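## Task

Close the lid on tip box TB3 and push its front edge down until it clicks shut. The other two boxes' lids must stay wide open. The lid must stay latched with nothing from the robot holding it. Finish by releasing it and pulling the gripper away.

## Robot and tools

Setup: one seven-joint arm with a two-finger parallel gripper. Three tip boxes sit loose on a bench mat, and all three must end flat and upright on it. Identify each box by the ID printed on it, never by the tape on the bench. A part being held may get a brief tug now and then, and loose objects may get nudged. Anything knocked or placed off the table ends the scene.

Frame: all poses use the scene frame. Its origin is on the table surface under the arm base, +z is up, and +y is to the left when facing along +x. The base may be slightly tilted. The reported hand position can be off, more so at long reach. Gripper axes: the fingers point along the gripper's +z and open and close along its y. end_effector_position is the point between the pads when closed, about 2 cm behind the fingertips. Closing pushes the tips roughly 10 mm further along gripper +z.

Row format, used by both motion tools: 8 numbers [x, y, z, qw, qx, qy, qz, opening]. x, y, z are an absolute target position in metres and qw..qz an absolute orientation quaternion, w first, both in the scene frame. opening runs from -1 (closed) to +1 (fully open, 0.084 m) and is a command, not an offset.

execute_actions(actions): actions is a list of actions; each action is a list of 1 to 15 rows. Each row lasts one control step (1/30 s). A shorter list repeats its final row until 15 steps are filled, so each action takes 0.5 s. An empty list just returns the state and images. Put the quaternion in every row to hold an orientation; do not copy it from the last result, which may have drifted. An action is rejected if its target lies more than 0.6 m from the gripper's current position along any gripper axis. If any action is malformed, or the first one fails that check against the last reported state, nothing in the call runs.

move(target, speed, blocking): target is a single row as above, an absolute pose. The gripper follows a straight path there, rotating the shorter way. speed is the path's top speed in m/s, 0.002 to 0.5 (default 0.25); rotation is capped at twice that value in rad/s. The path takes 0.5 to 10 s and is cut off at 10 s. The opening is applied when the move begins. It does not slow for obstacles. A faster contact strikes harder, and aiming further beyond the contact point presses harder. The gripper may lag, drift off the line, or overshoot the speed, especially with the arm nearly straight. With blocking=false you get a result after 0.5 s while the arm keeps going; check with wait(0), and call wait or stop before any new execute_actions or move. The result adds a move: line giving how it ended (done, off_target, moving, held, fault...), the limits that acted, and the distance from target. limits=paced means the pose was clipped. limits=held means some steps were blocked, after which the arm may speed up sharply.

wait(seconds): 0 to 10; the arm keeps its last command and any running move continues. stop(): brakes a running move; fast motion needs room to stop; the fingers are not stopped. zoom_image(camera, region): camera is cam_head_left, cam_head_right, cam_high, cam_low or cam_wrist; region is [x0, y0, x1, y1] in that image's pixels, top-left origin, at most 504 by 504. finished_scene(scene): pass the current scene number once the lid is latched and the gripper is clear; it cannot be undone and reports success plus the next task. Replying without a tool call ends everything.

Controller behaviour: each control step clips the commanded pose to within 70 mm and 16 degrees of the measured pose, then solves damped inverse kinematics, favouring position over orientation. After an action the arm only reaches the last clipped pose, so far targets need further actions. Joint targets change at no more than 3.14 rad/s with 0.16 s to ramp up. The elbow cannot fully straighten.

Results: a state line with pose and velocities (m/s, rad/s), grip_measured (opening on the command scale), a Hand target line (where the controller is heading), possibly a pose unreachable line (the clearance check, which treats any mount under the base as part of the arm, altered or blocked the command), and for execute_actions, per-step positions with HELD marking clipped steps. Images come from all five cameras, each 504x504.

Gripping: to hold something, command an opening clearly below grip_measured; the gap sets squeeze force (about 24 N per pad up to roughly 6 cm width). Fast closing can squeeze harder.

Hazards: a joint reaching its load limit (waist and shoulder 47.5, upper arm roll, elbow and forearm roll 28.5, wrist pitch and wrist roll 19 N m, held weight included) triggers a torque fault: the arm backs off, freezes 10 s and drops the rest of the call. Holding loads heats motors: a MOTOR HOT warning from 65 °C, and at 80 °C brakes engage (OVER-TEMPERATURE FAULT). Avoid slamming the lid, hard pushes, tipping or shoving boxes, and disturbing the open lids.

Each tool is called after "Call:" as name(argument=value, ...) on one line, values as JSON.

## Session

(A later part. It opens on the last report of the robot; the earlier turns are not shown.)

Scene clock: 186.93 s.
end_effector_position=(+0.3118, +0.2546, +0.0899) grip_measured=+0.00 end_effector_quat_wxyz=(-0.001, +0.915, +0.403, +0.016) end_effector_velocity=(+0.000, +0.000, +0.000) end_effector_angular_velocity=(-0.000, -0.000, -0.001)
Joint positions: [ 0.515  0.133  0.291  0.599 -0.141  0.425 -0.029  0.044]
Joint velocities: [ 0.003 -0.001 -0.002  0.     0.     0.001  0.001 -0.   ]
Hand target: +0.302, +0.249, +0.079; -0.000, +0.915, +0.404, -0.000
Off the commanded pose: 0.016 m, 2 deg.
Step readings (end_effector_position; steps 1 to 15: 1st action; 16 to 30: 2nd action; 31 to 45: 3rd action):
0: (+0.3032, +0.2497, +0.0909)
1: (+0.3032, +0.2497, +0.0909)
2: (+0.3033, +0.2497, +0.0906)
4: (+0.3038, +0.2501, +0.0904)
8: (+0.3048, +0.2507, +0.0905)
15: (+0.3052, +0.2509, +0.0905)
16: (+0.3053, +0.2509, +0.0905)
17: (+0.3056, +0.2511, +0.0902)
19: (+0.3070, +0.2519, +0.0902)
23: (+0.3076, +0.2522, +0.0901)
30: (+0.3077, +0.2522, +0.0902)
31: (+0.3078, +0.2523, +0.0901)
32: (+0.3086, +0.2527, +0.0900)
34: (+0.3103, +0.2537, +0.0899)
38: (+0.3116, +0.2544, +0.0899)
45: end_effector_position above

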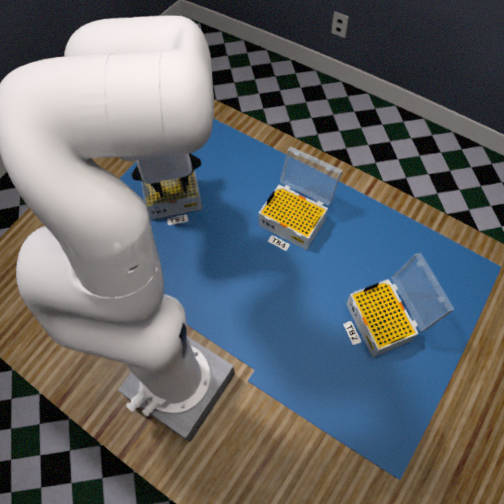

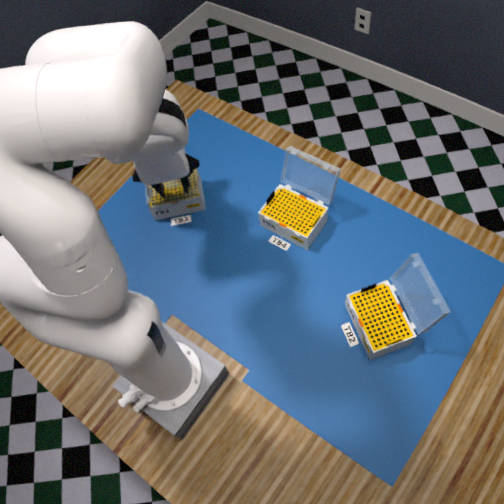

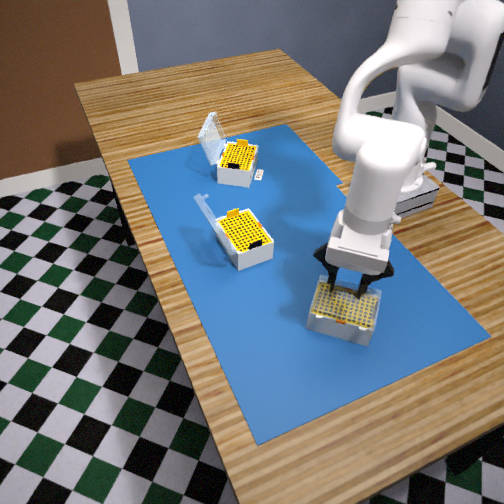

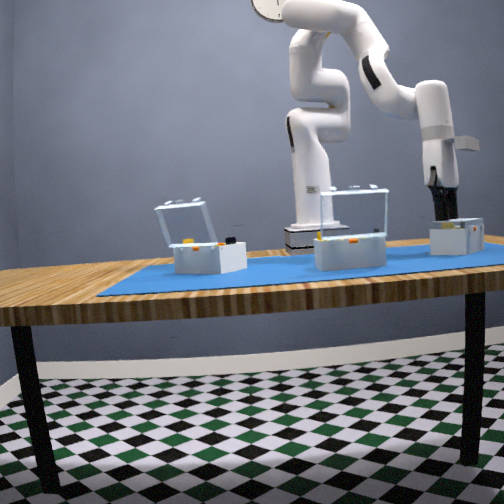

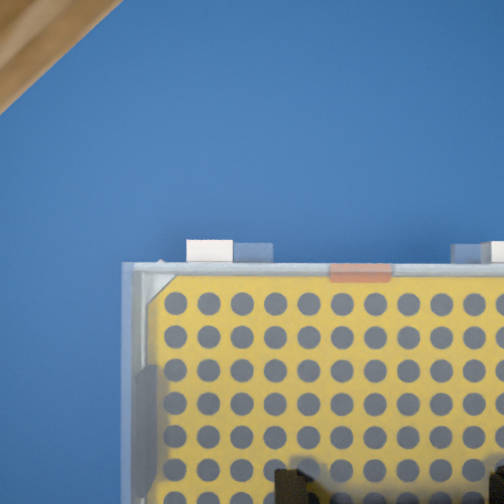

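Call:
move(target=[0.3024, 0.2492, 0.115, 0, 0.915, 0.4035, 0, 0], speed=0.08)

Call:
zoom_image(camera="cam_low", region=[404, 180, 504, 270])

Call:
zoom_image(camera="cam_head_right", region=[120, 150, 240, 240])

Scene clock: 195.03 s.
end_effector_position=(+0.3023, +0.2488, +0.1144) grip_measured=-0.01 end_effector_quat_wxyz=(+0.000, +0.915, +0.403, -0.000) end_effector_velocity=(+0.001, +0.001, +0.004) end_effector_angular_velocity=(+0.002, -0.002, +0.002)
Joint positions: [ 0.511  0.039  0.31   0.594 -0.052  0.54  -0.093  0.044]
Joint velocities: [ 0.    -0.009  0.001  0.002  0.006  0.008 -0.006 -0.   ]
Hand target: +0.302, +0.249, +0.115; +0.000, +0.915, +0.403, +0.000
Off the commanded pose: 0.001 m, 0 deg.
move: done

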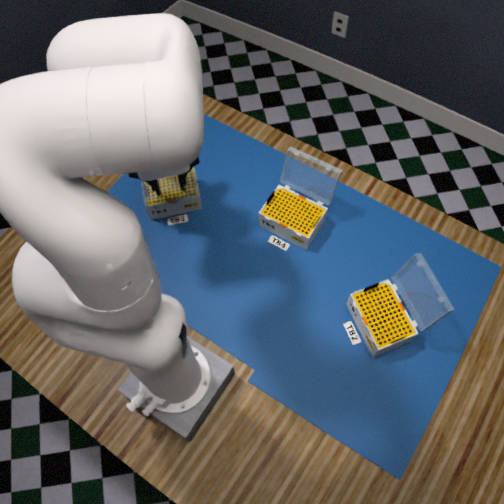

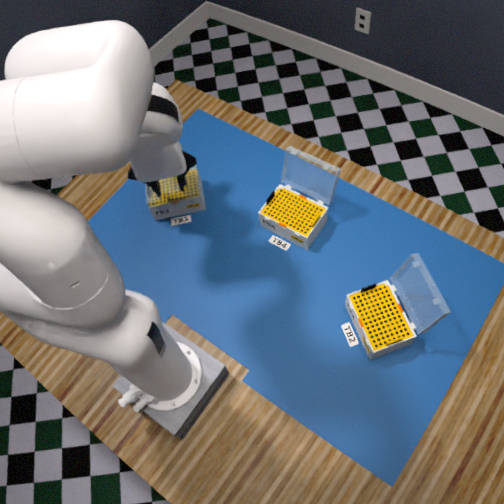

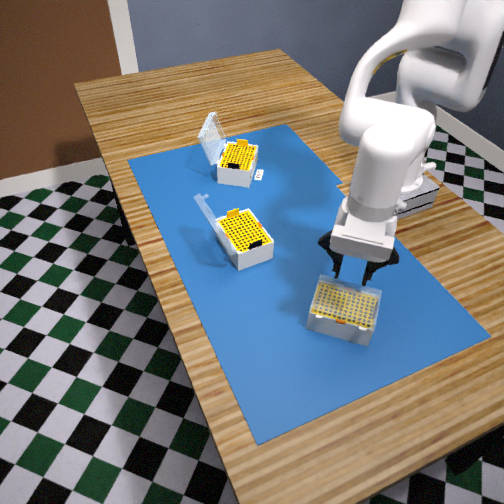

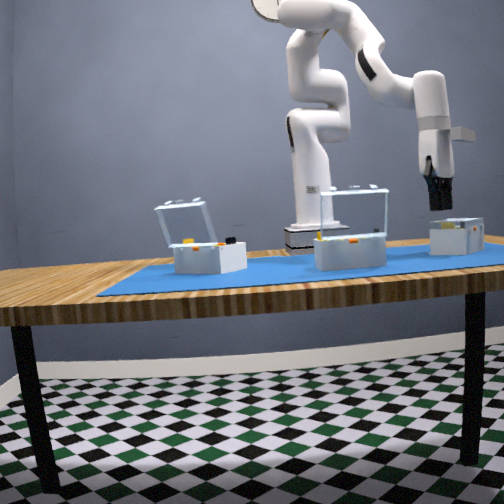

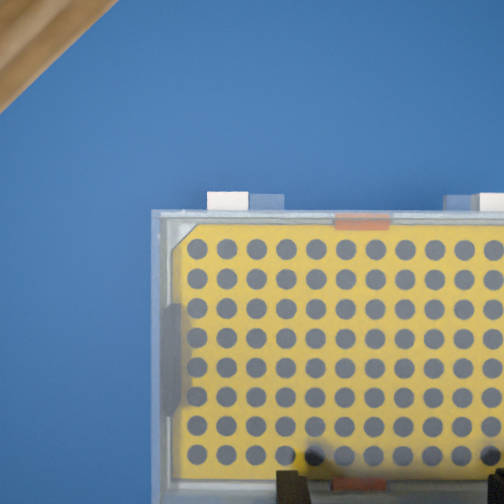

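Region (404, 180, 504, 270) of cam_low's 504x504 image, scaled by 5.040, with more detail than that image has; it fills the top 454 rows of this view, and the rest is white.

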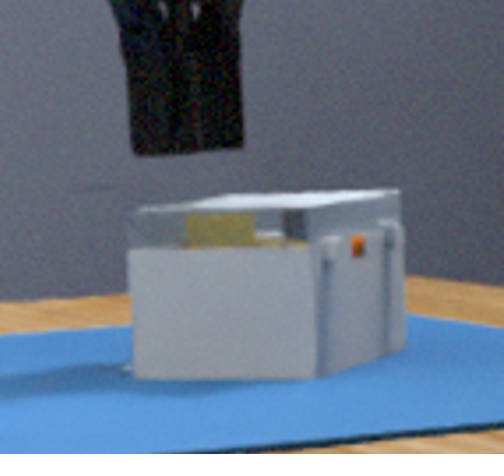

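Region (120, 150, 240, 240) of cam_head_right's 504x504 image, scaled by 4.200, with more detail than that image has; it fills the top 378 rows of this view, and the rest is white.

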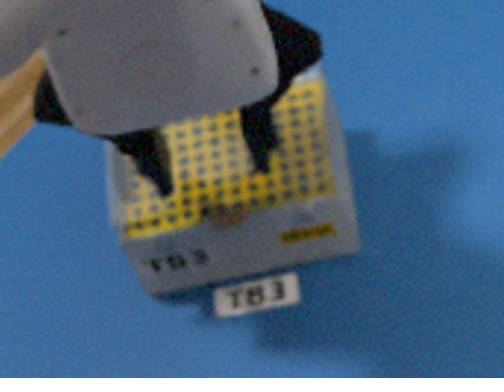

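Call:
execute_actions(actions=[[[0.2997,0.2462,0.102,0,0.915,0.4035,0,0]],[[0.2997,0.2462,0.096,0,0.915,0.4035,0,0]],[[0.2997,0.2462,0.092,0,0.915,0.4035,0,0]],[[0.2997,0.2462,0.088,0,0.915,0.4035,0,0]],[[0.2985,0.245,0.084,0,0.915,0.4035,0,0]],[[0.2975,0.244,0.080,0,0.915,0.4035,0,0]]])

Scene clock: 205.63 s.
end_effector_position=(+0.3050, +0.2486, +0.0898) grip_measured=+0.00 end_effector_quat_wxyz=(-0.001, +0.915, +0.404, +0.014) end_effector_velocity=(+0.000, +0.000, +0.000) end_effector_angular_velocity=(+0.000, -0.001, -0.000)
Joint positions: [ 0.513  0.111  0.293  0.571 -0.125  0.422 -0.042  0.044]
Joint velocities: [ 0.001 -0.    -0.001  0.001 -0.001 -0.     0.001  0.   ]
Hand target: +0.297, +0.244, +0.080; -0.000, +0.915, +0.404, -0.000
Off the commanded pose: 0.013 m, 2 deg.
Step readings (end_effector_position; steps 1 to 15: 1st action; 16 to 30: 2nd action; 31 to 45: 3rd action; 46 to 60: 4th action; 61 to 75: 5th action; 76 to 90: 6th action):
0: (+0.3025, +0.2490, +0.1149)
1: (+0.3025, +0.2490, +0.1148)
2: (+0.3026, +0.2491, +0.1141)
4: (+0.3014, +0.2480, +0.1092)
8: (+0.2993, +0.2460, +0.1031)
15: (+0.2998, +0.2463, +0.1023)
16: (+0.2998, +0.2463, +0.1022)
17: (+0.3001, +0.2465, +0.1016)
19: (+0.2998, +0.2464, +0.0990)
23: (+0.2994, +0.2460, +0.0965)
30: (+0.2997, +0.2463, +0.0961)
31: (+0.2997, +0.2463, +0.0961)
32: (+0.2999, +0.2464, +0.0956)
34: (+0.2998, +0.2463, +0.0939)
38: (+0.3000, +0.2465, +0.0929)
45: (+0.3002, +0.2466, +0.0926)
46: (+0.3002, +0.2466, +0.0925)
47: (+0.3004, +0.2467, +0.0922)
49: (+0.3015, +0.2476, +0.0918)
53: (+0.3023, +0.2482, +0.0914)
60: (+0.3021, +0.2480, +0.0908)
61: (+0.3020, +0.2480, +0.0907)
62: (+0.3020, +0.2479, +0.0904)
64: (+0.3021, +0.2479, +0.0901)
68: (+0.3022, +0.2478, +0.0901)
75: (+0.3023, +0.2477, +0.0901)
76: (+0.3023, +0.2477, +0.0900)
77: (+0.3024, +0.2476, +0.0898)
79: (+0.3036, +0.2482, +0.0898)
83: (+0.3047, +0.2486, +0.0898)
90: end_effector_position above

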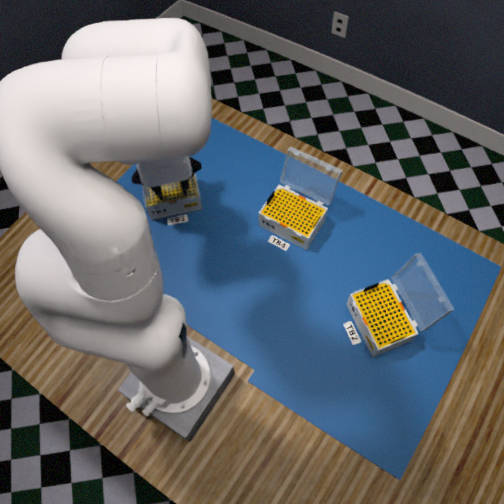

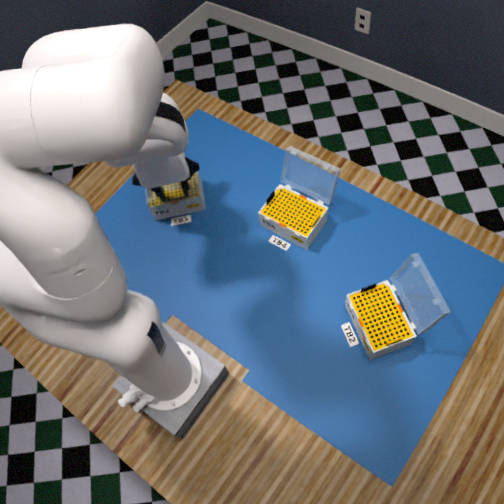

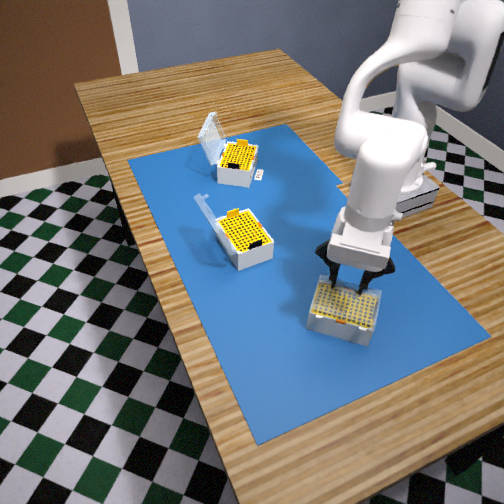

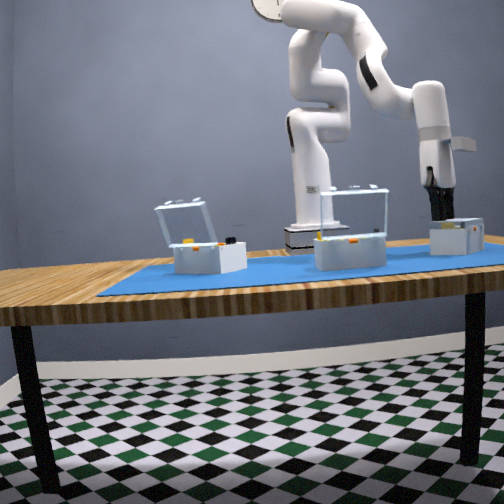

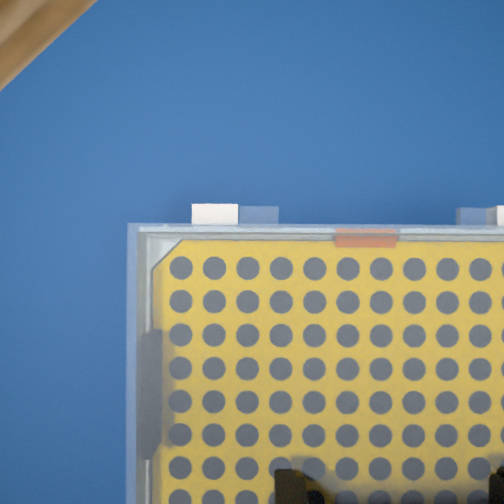

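Call:
zoom_image(camera="cam_low", region=[424, 200, 494, 260])

Call:
move(target=[0.29, 0.235, 0.16, 0, 0.915, 0.4035, 0, 0], speed=0.1)

Call:
zoom_image(camera="cam_low", region=[424, 200, 494, 260])

Call:
zoom_image(camera="cam_head_right", region=[130, 160, 220, 230])

Region (424, 200, 494, 260) of cam_low's 504x504 image, scaled by 7.200, with more detail than that image has; it fills the top 432 rows of this view, and the rest is white.

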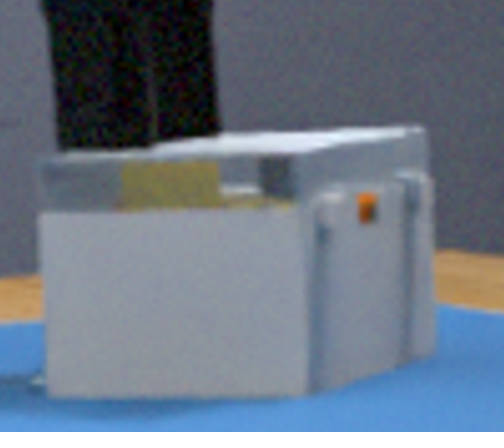

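Scene clock: 215.37 s.
end_effector_position=(+0.2901, +0.2346, +0.1593) grip_measured=-0.01 end_effector_quat_wxyz=(+0.001, +0.915, +0.403, -0.000) end_effector_velocity=(+0.000, +0.000, +0.003) end_effector_angular_velocity=(+0.002, -0.000, -0.001)
Joint positions: [ 0.52  -0.148  0.302  0.56   0.045  0.684 -0.174  0.044]
Joint velocities: [ 0.001 -0.008 -0.001  0.001  0.005  0.007 -0.003 -0.   ]
Hand target: +0.290, +0.235, +0.160; +0.001, +0.915, +0.403, -0.000
Off the commanded pose: 0.001 m, 0 deg.
move: done

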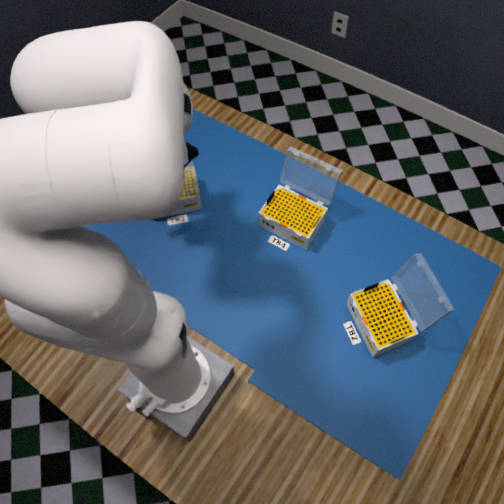

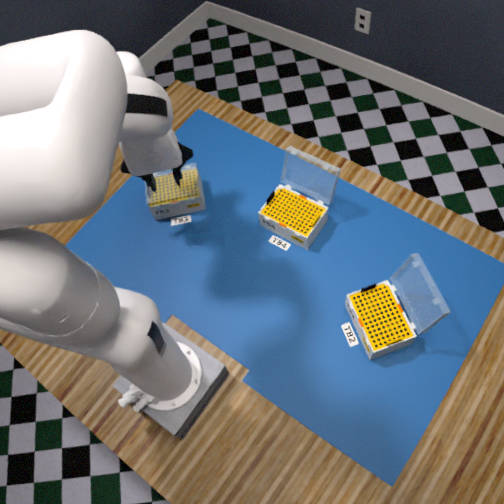

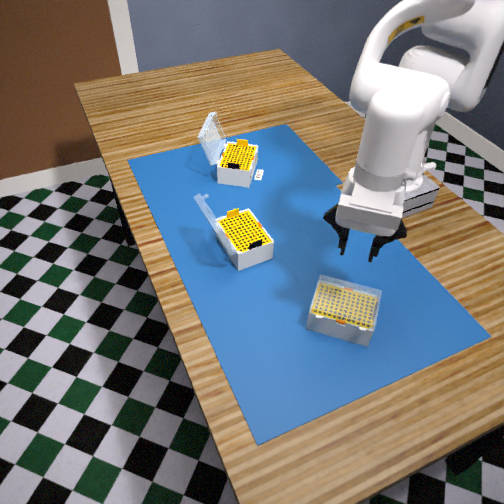

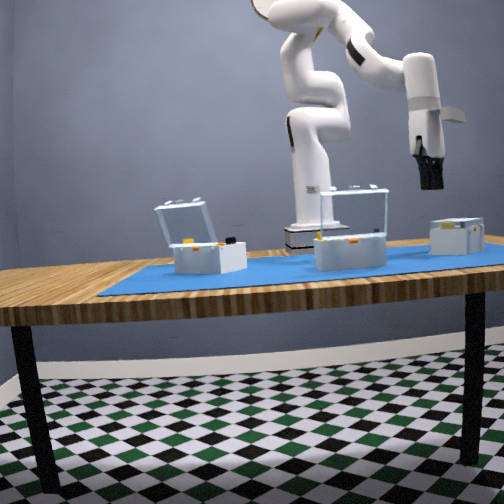

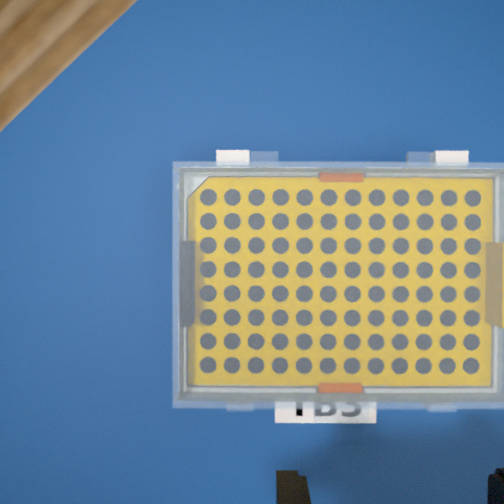

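Region (424, 200, 494, 260) of cam_low's 504x504 image, scaled by 7.200, with more detail than that image has; it fills the top 432 rows of this view, and the rest is white.

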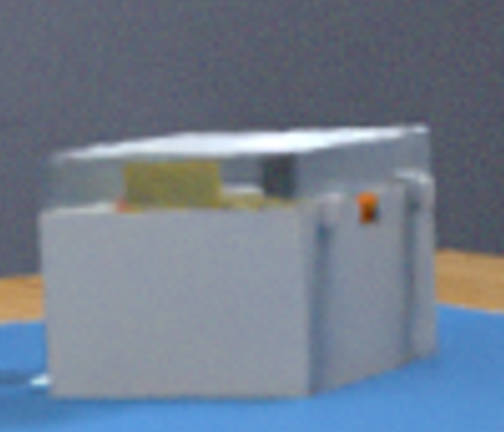

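Region (130, 160, 220, 230) of cam_head_right's 504x504 image, scaled by 5.600, with more detail than that image has.

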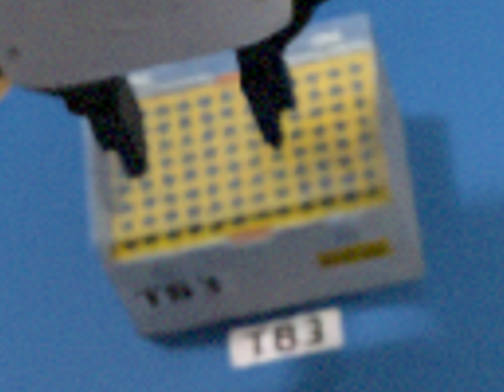

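Call:
move(target=[0.2997, 0.2462, 0.115, 0, 0.915, 0.4035, 0, -1], speed=0.1)

Call:
execute_actions(actions=[[[0.2997,0.2462,0.108,0,0.915,0.4035,0,-1]],[[0.2997,0.2462,0.103,0,0.915,0.4035,0,-1]],[[0.2997,0.2462,0.098,0,0.915,0.4035,0,-1]],[[0.2985,0.245,0.093,0,0.915,0.4035,0,-1]],[[0.2975,0.244,0.088,0,0.915,0.4035,0,-1]],[[0.2965,0.243,0.083,0,0.915,0.4035,0,-1]],[[0.2955,0.242,0.078,0,0.915,0.4035,0,-1]]])

Scene clock: 228.63 s.
end_effector_position=(+0.2996, +0.2464, +0.1155) grip_measured=-1.00 end_effector_quat_wxyz=(-0.000, +0.915, +0.404, +0.000) end_effector_velocity=(+0.000, +0.000, -0.002) end_effector_angular_velocity=(-0.002, +0.001, +0.001)
Joint positions: [ 0.512  0.025  0.309  0.581 -0.041  0.539 -0.103  0.   ]
Joint velocities: [ 0.     0.009 -0.001  0.002 -0.007 -0.004  0.005  0.   ]
Hand target: +0.300, +0.246, +0.115; -0.000, +0.915, +0.404, +0.000
Off the commanded pose: 0.001 m, 0 deg.
move: done

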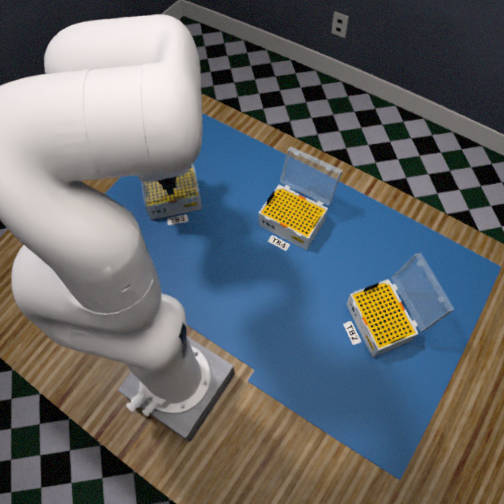

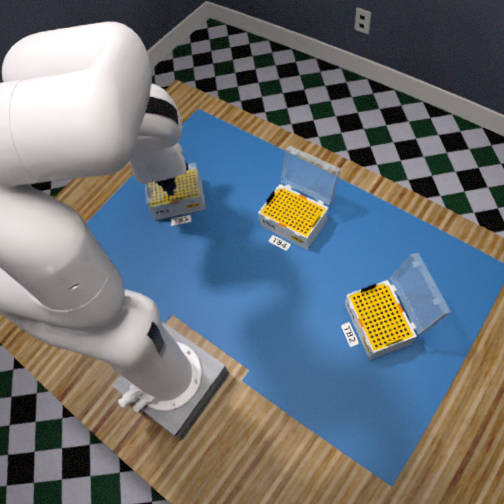

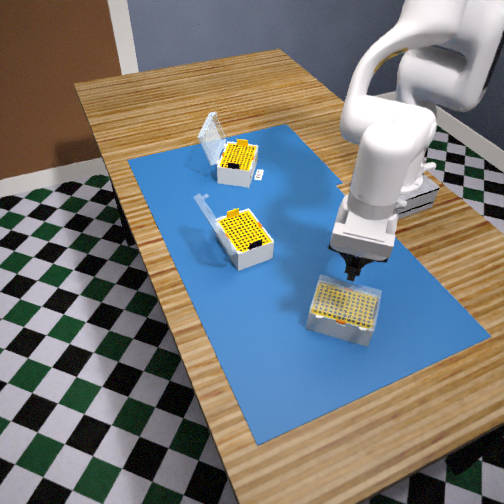

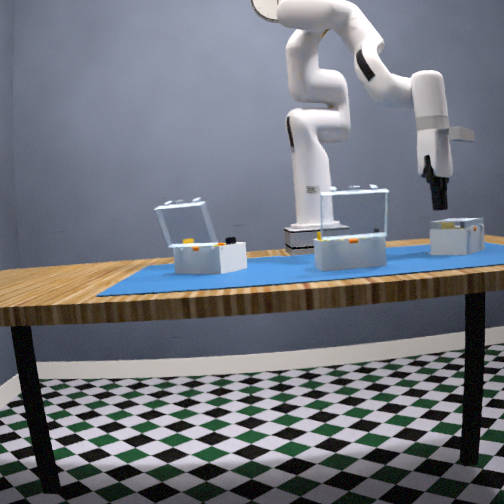

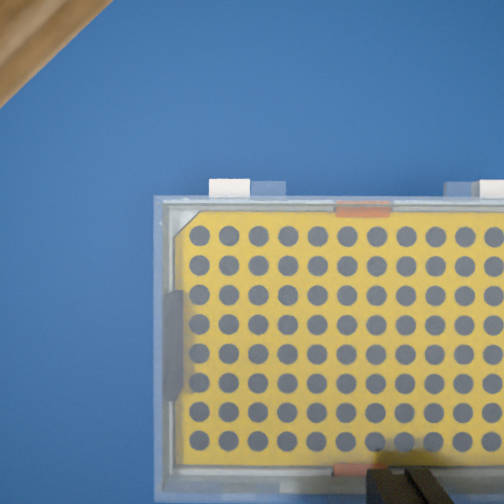

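Scene clock: 232.13 s.
end_effector_position=(+0.3037, +0.2471, +0.0902) grip_measured=-1.00 end_effector_quat_wxyz=(-0.001, +0.915, +0.404, +0.016) end_effector_velocity=(+0.000, -0.001, -0.000) end_effector_angular_velocity=(+0.001, -0.002, -0.002)
Joint positions: [ 0.514  0.103  0.292  0.56  -0.126  0.414 -0.042  0.   ]
Joint velocities: [ 0.    -0.001 -0.002 -0.004 -0.001 -0.006  0.002  0.   ]
Hand target: +0.295, +0.242, +0.079; -0.000, +0.915, +0.404, -0.000
Off the commanded pose: 0.016 m, 2 deg.
Step readings (end_effector_position; steps 1 to 15: 1st action; 16 to 30: 2nd action; 31 to 45: 3rd action; 46 to 60: 4th action; 61 to 75: 5th action; 76 to 90: 6th action; 91 to 105: 7th action):
0: (+0.2996, +0.2464, +0.1155)
1: (+0.2996, +0.2465, +0.1154)
2: (+0.2999, +0.2467, +0.1147)
4: (+0.2998, +0.2464, +0.1117)
8: (+0.2994, +0.2460, +0.1086)
15: (+0.2997, +0.2463, +0.1082)
16: (+0.2998, +0.2463, +0.1081)
17: (+0.3000, +0.2465, +0.1076)
19: (+0.2998, +0.2463, +0.1054)
23: (+0.2995, +0.2461, +0.1034)
30: (+0.2997, +0.2462, +0.1031)
31: (+0.2997, +0.2463, +0.1030)
32: (+0.3000, +0.2464, +0.1025)
34: (+0.2998, +0.2463, +0.1004)
38: (+0.2995, +0.2461, +0.0984)
45: (+0.2997, +0.2462, +0.0981)
46: (+0.2997, +0.2462, +0.0980)
47: (+0.2998, +0.2463, +0.0976)
49: (+0.2991, +0.2456, +0.0954)
53: (+0.2987, +0.2452, +0.0937)
60: (+0.2989, +0.2453, +0.0935)
61: (+0.2989, +0.2453, +0.0934)
62: (+0.2990, +0.2454, +0.0930)
64: (+0.2999, +0.2460, +0.0925)
68: (+0.3006, +0.2465, +0.0920)
75: (+0.3003, +0.2462, +0.0913)
76: (+0.3002, +0.2461, +0.0912)
77: (+0.3002, +0.2461, +0.0908)
79: (+0.3003, +0.2461, +0.0905)
83: (+0.3005, +0.2460, +0.0905)
90: (+0.3022, +0.2467, +0.0907)
91: (+0.3023, +0.2467, +0.0906)
92: (+0.3025, +0.2468, +0.0904)
94: (+0.3035, +0.2472, +0.0902)
98: (+0.3036, +0.2472, +0.0902)
105: end_effector_position above

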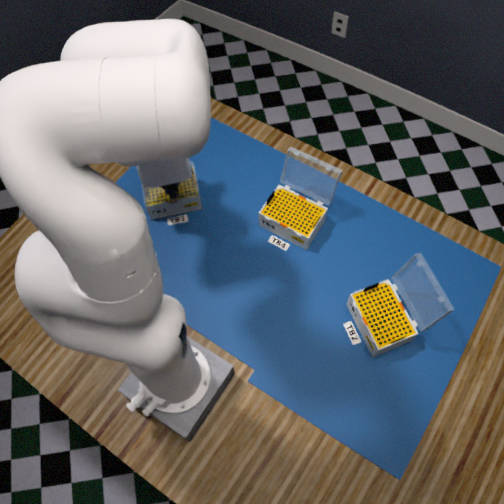

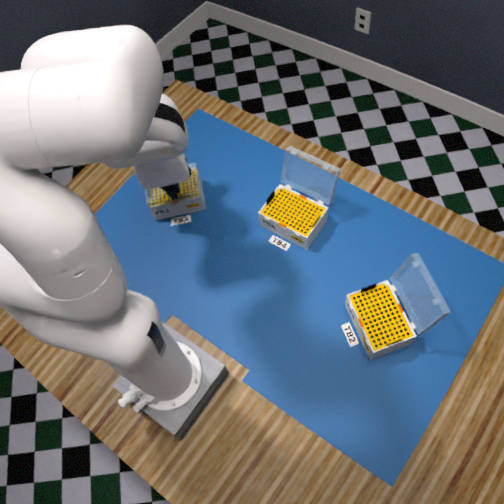

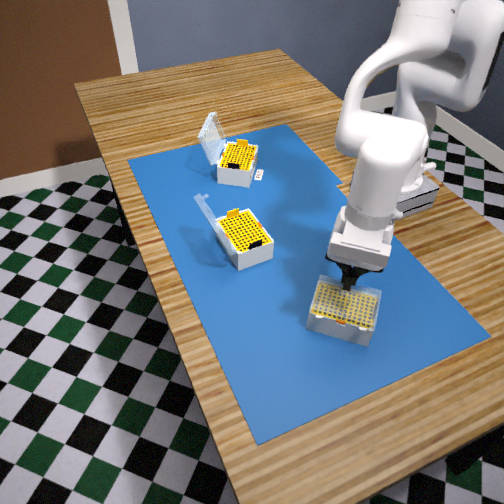

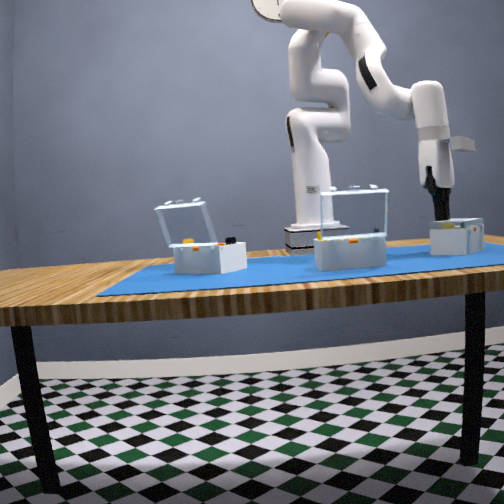

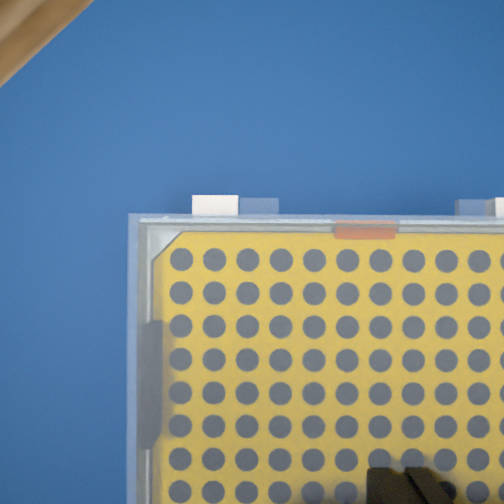

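Call:
execute_actions(actions=[[[0.294,0.241,0.072,0,0.915,0.4035,0,-1]],[[0.2925,0.240,0.066,0,0.915,0.4035,0,-1]],[[0.291,0.239,0.060,0,0.915,0.4035,0,-1]]])

Scene clock: 246.10 s.
end_effector_position=(+0.3176, +0.2522, +0.1092) grip_measured=-1.00 end_effector_quat_wxyz=(-0.000, +0.914, +0.403, +0.050) end_effector_velocity=(+0.000, -0.000, +0.000) end_effector_angular_velocity=(+0.001, -0.001, -0.001)
Joint positions: [ 0.517  0.054  0.285  0.555 -0.142  0.391 -0.03   0.   ]
Joint velocities: [ 0.    -0.001 -0.     0.     0.001 -0.     0.     0.   ]
Hand target: +0.318, +0.252, +0.109; -0.000, +0.914, +0.403, +0.050
Off the commanded pose: 0.051 m, 6 deg.
TORQUE FAULT: the external load on joint 2 (shoulder) reached its load limit, and the arm stopped for 10 seconds. That time counts as 19 of the actions that you can send in this scene. The arm's remaining commands of this call were not run. Joint 2 (shoulder) moved back by up to 3 degrees. The gripper holds there, with its grip as last carried out, and the arm accepts commands again: back off and push less far. The arm stops again, at the same cost, whenever a joint's load reaches its limit.
Step readings (end_effector_position; steps 1 to 15: 1st action; 16 to 30: 2nd action):
0: (+0.3060, +0.2477, +0.0904)
1: (+0.3060, +0.2477, +0.0904)
2: (+0.3060, +0.2477, +0.0900)
4: (+0.3062, +0.2478, +0.0898)
8: (+0.3063, +0.2478, +0.0898)
15: (+0.3063, +0.2478, +0.0898)
16: (+0.3063, +0.2478, +0.0898)
17: (+0.3063, +0.2477, +0.0894)
19: (+0.3086, +0.2487, +0.0926)
23: (+0.3105, +0.2453, +0.0982)
30: (+0.3163, +0.2508, +0.1071)

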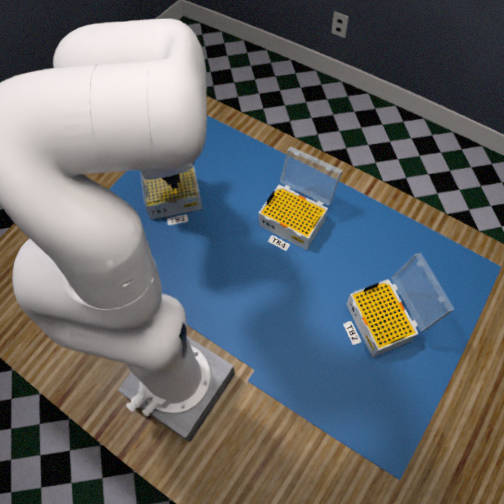

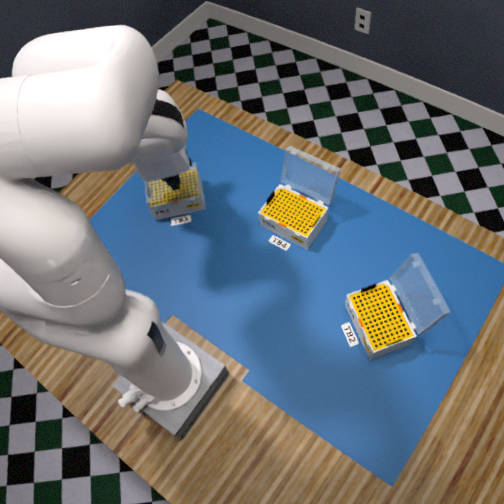

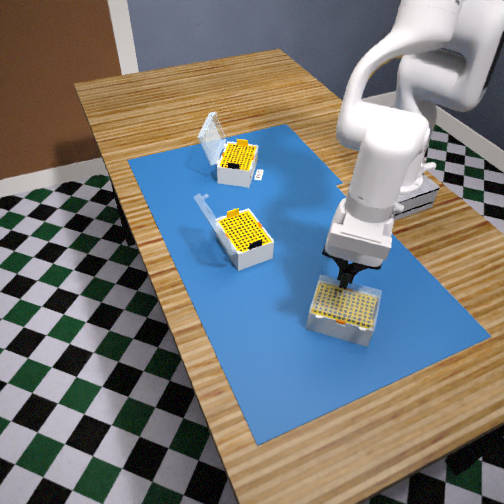

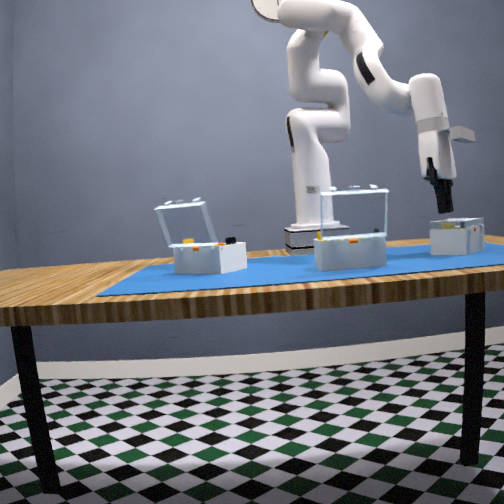

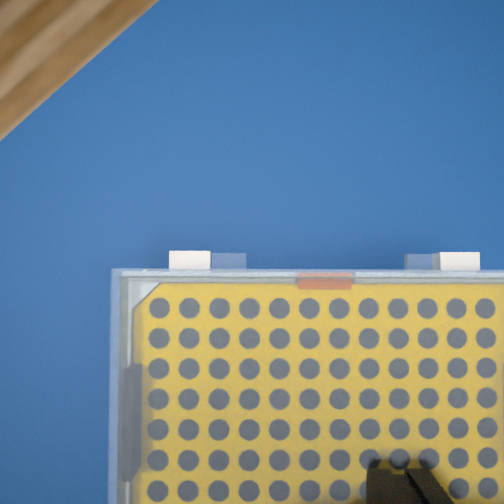

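Call:
zoom_image(camera="cam_low", region=[424, 200, 494, 260])

Call:
zoom_image(camera="cam_head_right", region=[130, 160, 220, 230])

Call:
zoom_image(camera="cam_low", region=[150, 190, 260, 280])

Region (424, 200, 494, 260) of cam_low's 504x504 image, scaled by 7.200, with more detail than that image has; it fills the top 432 rows of this view, and the rest is white.

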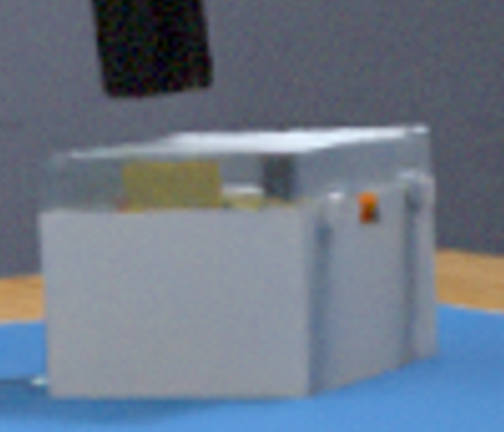

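Region (130, 160, 220, 230) of cam_head_right's 504x504 image, scaled by 5.600, with more detail than that image has.

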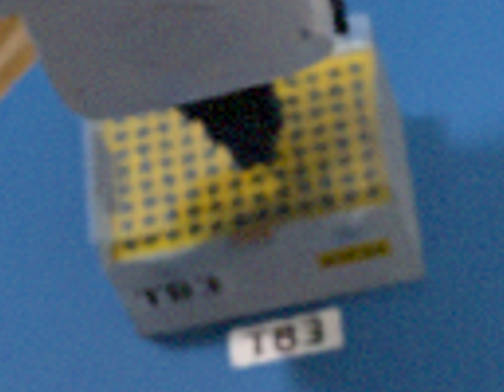

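Region (150, 190, 260, 280) of cam_low's 504x504 image, scaled by 4.582, with more detail than that image has; it fills the top 412 rows of this view, and the rest is white.

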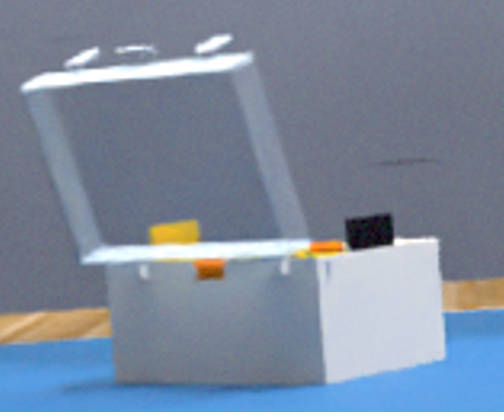

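Call:
execute_actions(actions=[[[0.3005,0.2465,0.102,0,0.915,0.4035,0,-1]],[[0.3005,0.2465,0.097,0,0.915,0.4035,0,-1]],[[0.3005,0.2465,0.094,0,0.915,0.4035,0,-1]],[[0.3005,0.2465,0.092,0,0.915,0.4035,0,-1]],[[0.3005,0.2465,0.090,0,0.915,0.4035,0,-1]],[[0.3005,0.2465,0.088,0,0.915,0.4035,0,-1]]])

Scene clock: 292.10 s.
end_effector_position=(+0.3022, +0.2476, +0.0913) grip_measured=-1.00 end_effector_quat_wxyz=(+0.000, +0.915, +0.404, +0.004) end_effector_velocity=(+0.000, +0.000, +0.000) end_effector_angular_velocity=(+0.001, -0.002, +0.000)
Joint positions: [ 0.519  0.106  0.291  0.577 -0.107  0.451 -0.055  0.   ]
Joint velocities: [-0.    -0.001 -0.    -0.001 -0.001 -0.002 -0.     0.   ]
Hand target: +0.300, +0.246, +0.088; -0.000, +0.915, +0.403, +0.000
Off the commanded pose: 0.004 m, 1 deg.
Step readings (end_effector_position; steps 1 to 15: 1st action; 16 to 30: 2nd action; 31 to 45: 3rd action; 46 to 60: 4th action; 61 to 75: 5th action; 76 to 90: 6th action):
0: (+0.3176, +0.2522, +0.1092)
1: (+0.3176, +0.2522, +0.1092)
2: (+0.3169, +0.2518, +0.1089)
4: (+0.3113, +0.2500, +0.1066)
8: (+0.3026, +0.2476, +0.1030)
15: (+0.3009, +0.2465, +0.1021)
16: (+0.3008, +0.2464, +0.1020)
17: (+0.3010, +0.2466, +0.1015)
19: (+0.3007, +0.2465, +0.0994)
23: (+0.3003, +0.2464, +0.0974)
30: (+0.3005, +0.2465, +0.0971)
31: (+0.3005, +0.2466, +0.0970)
32: (+0.3007, +0.2467, +0.0967)
34: (+0.3005, +0.2466, +0.0954)
38: (+0.3004, +0.2464, +0.0942)
45: (+0.3005, +0.2465, +0.0941)
46: (+0.3005, +0.2465, +0.0940)
47: (+0.3006, +0.2466, +0.0938)
49: (+0.3010, +0.2469, +0.0934)
53: (+0.3014, +0.2472, +0.0932)
60: (+0.3013, +0.2471, +0.0930)
61: (+0.3013, +0.2471, +0.0929)
62: (+0.3014, +0.2472, +0.0927)
64: (+0.3019, +0.2476, +0.0925)
68: (+0.3023, +0.2479, +0.0923)
75: (+0.3021, +0.2477, +0.0918)
76: (+0.3021, +0.2477, +0.0917)
77: (+0.3021, +0.2477, +0.0915)
79: (+0.3022, +0.2477, +0.0914)
83: (+0.3022, +0.2477, +0.0913)
90: end_effector_position above

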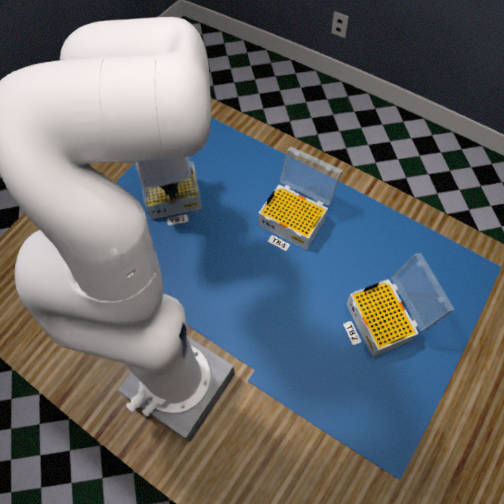

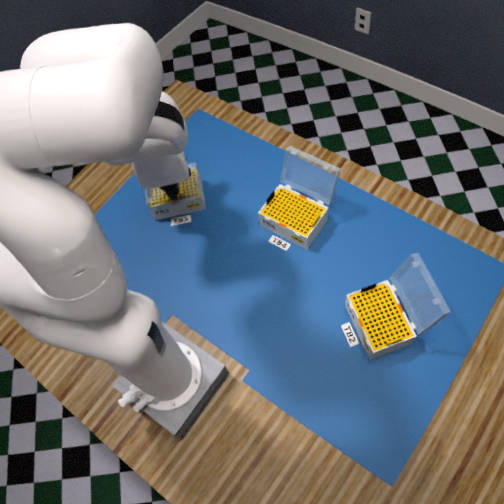

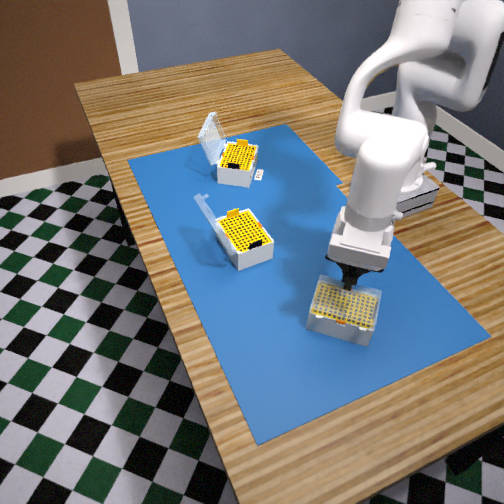

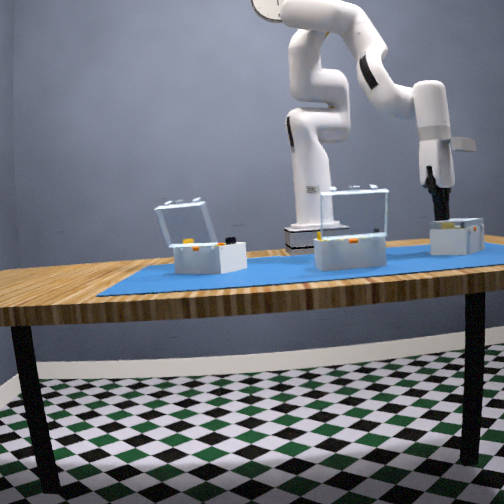

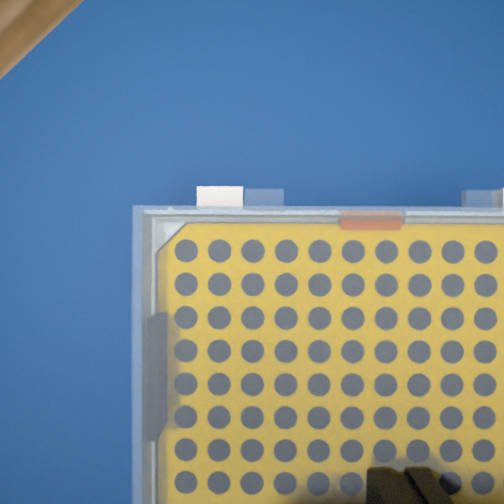

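Call:
zoom_image(camera="cam_head_right", region=[130, 160, 220, 230])

Call:
zoom_image(camera="cam_high", region=[290, 250, 410, 360])

Call:
zoom_image(camera="cam_low", region=[424, 200, 494, 260])

Region (130, 160, 220, 230) of cam_head_right's 504x504 image, scaled by 5.600, with more detail than that image has.

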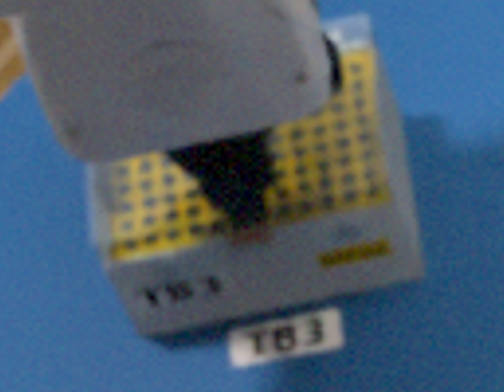

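Region (290, 250, 410, 360) of cam_high's 504x504 image, scaled by 4.200, with more detail than that image has; it fills the top 462 rows of this view, and the rest is white.

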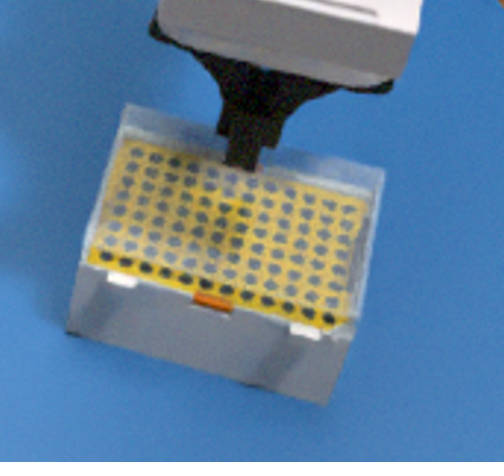

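Region (424, 200, 494, 260) of cam_low's 504x504 image, scaled by 7.200, with more detail than that image has; it fills the top 432 rows of this view, and the rest is white.

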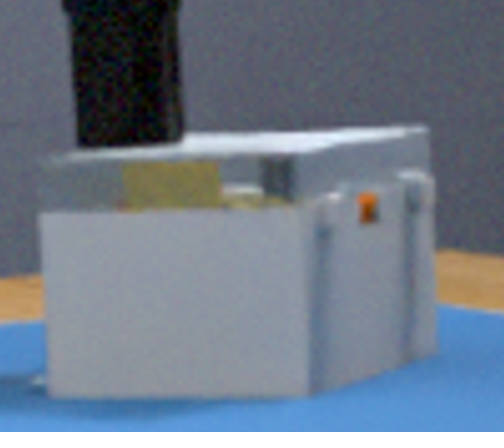

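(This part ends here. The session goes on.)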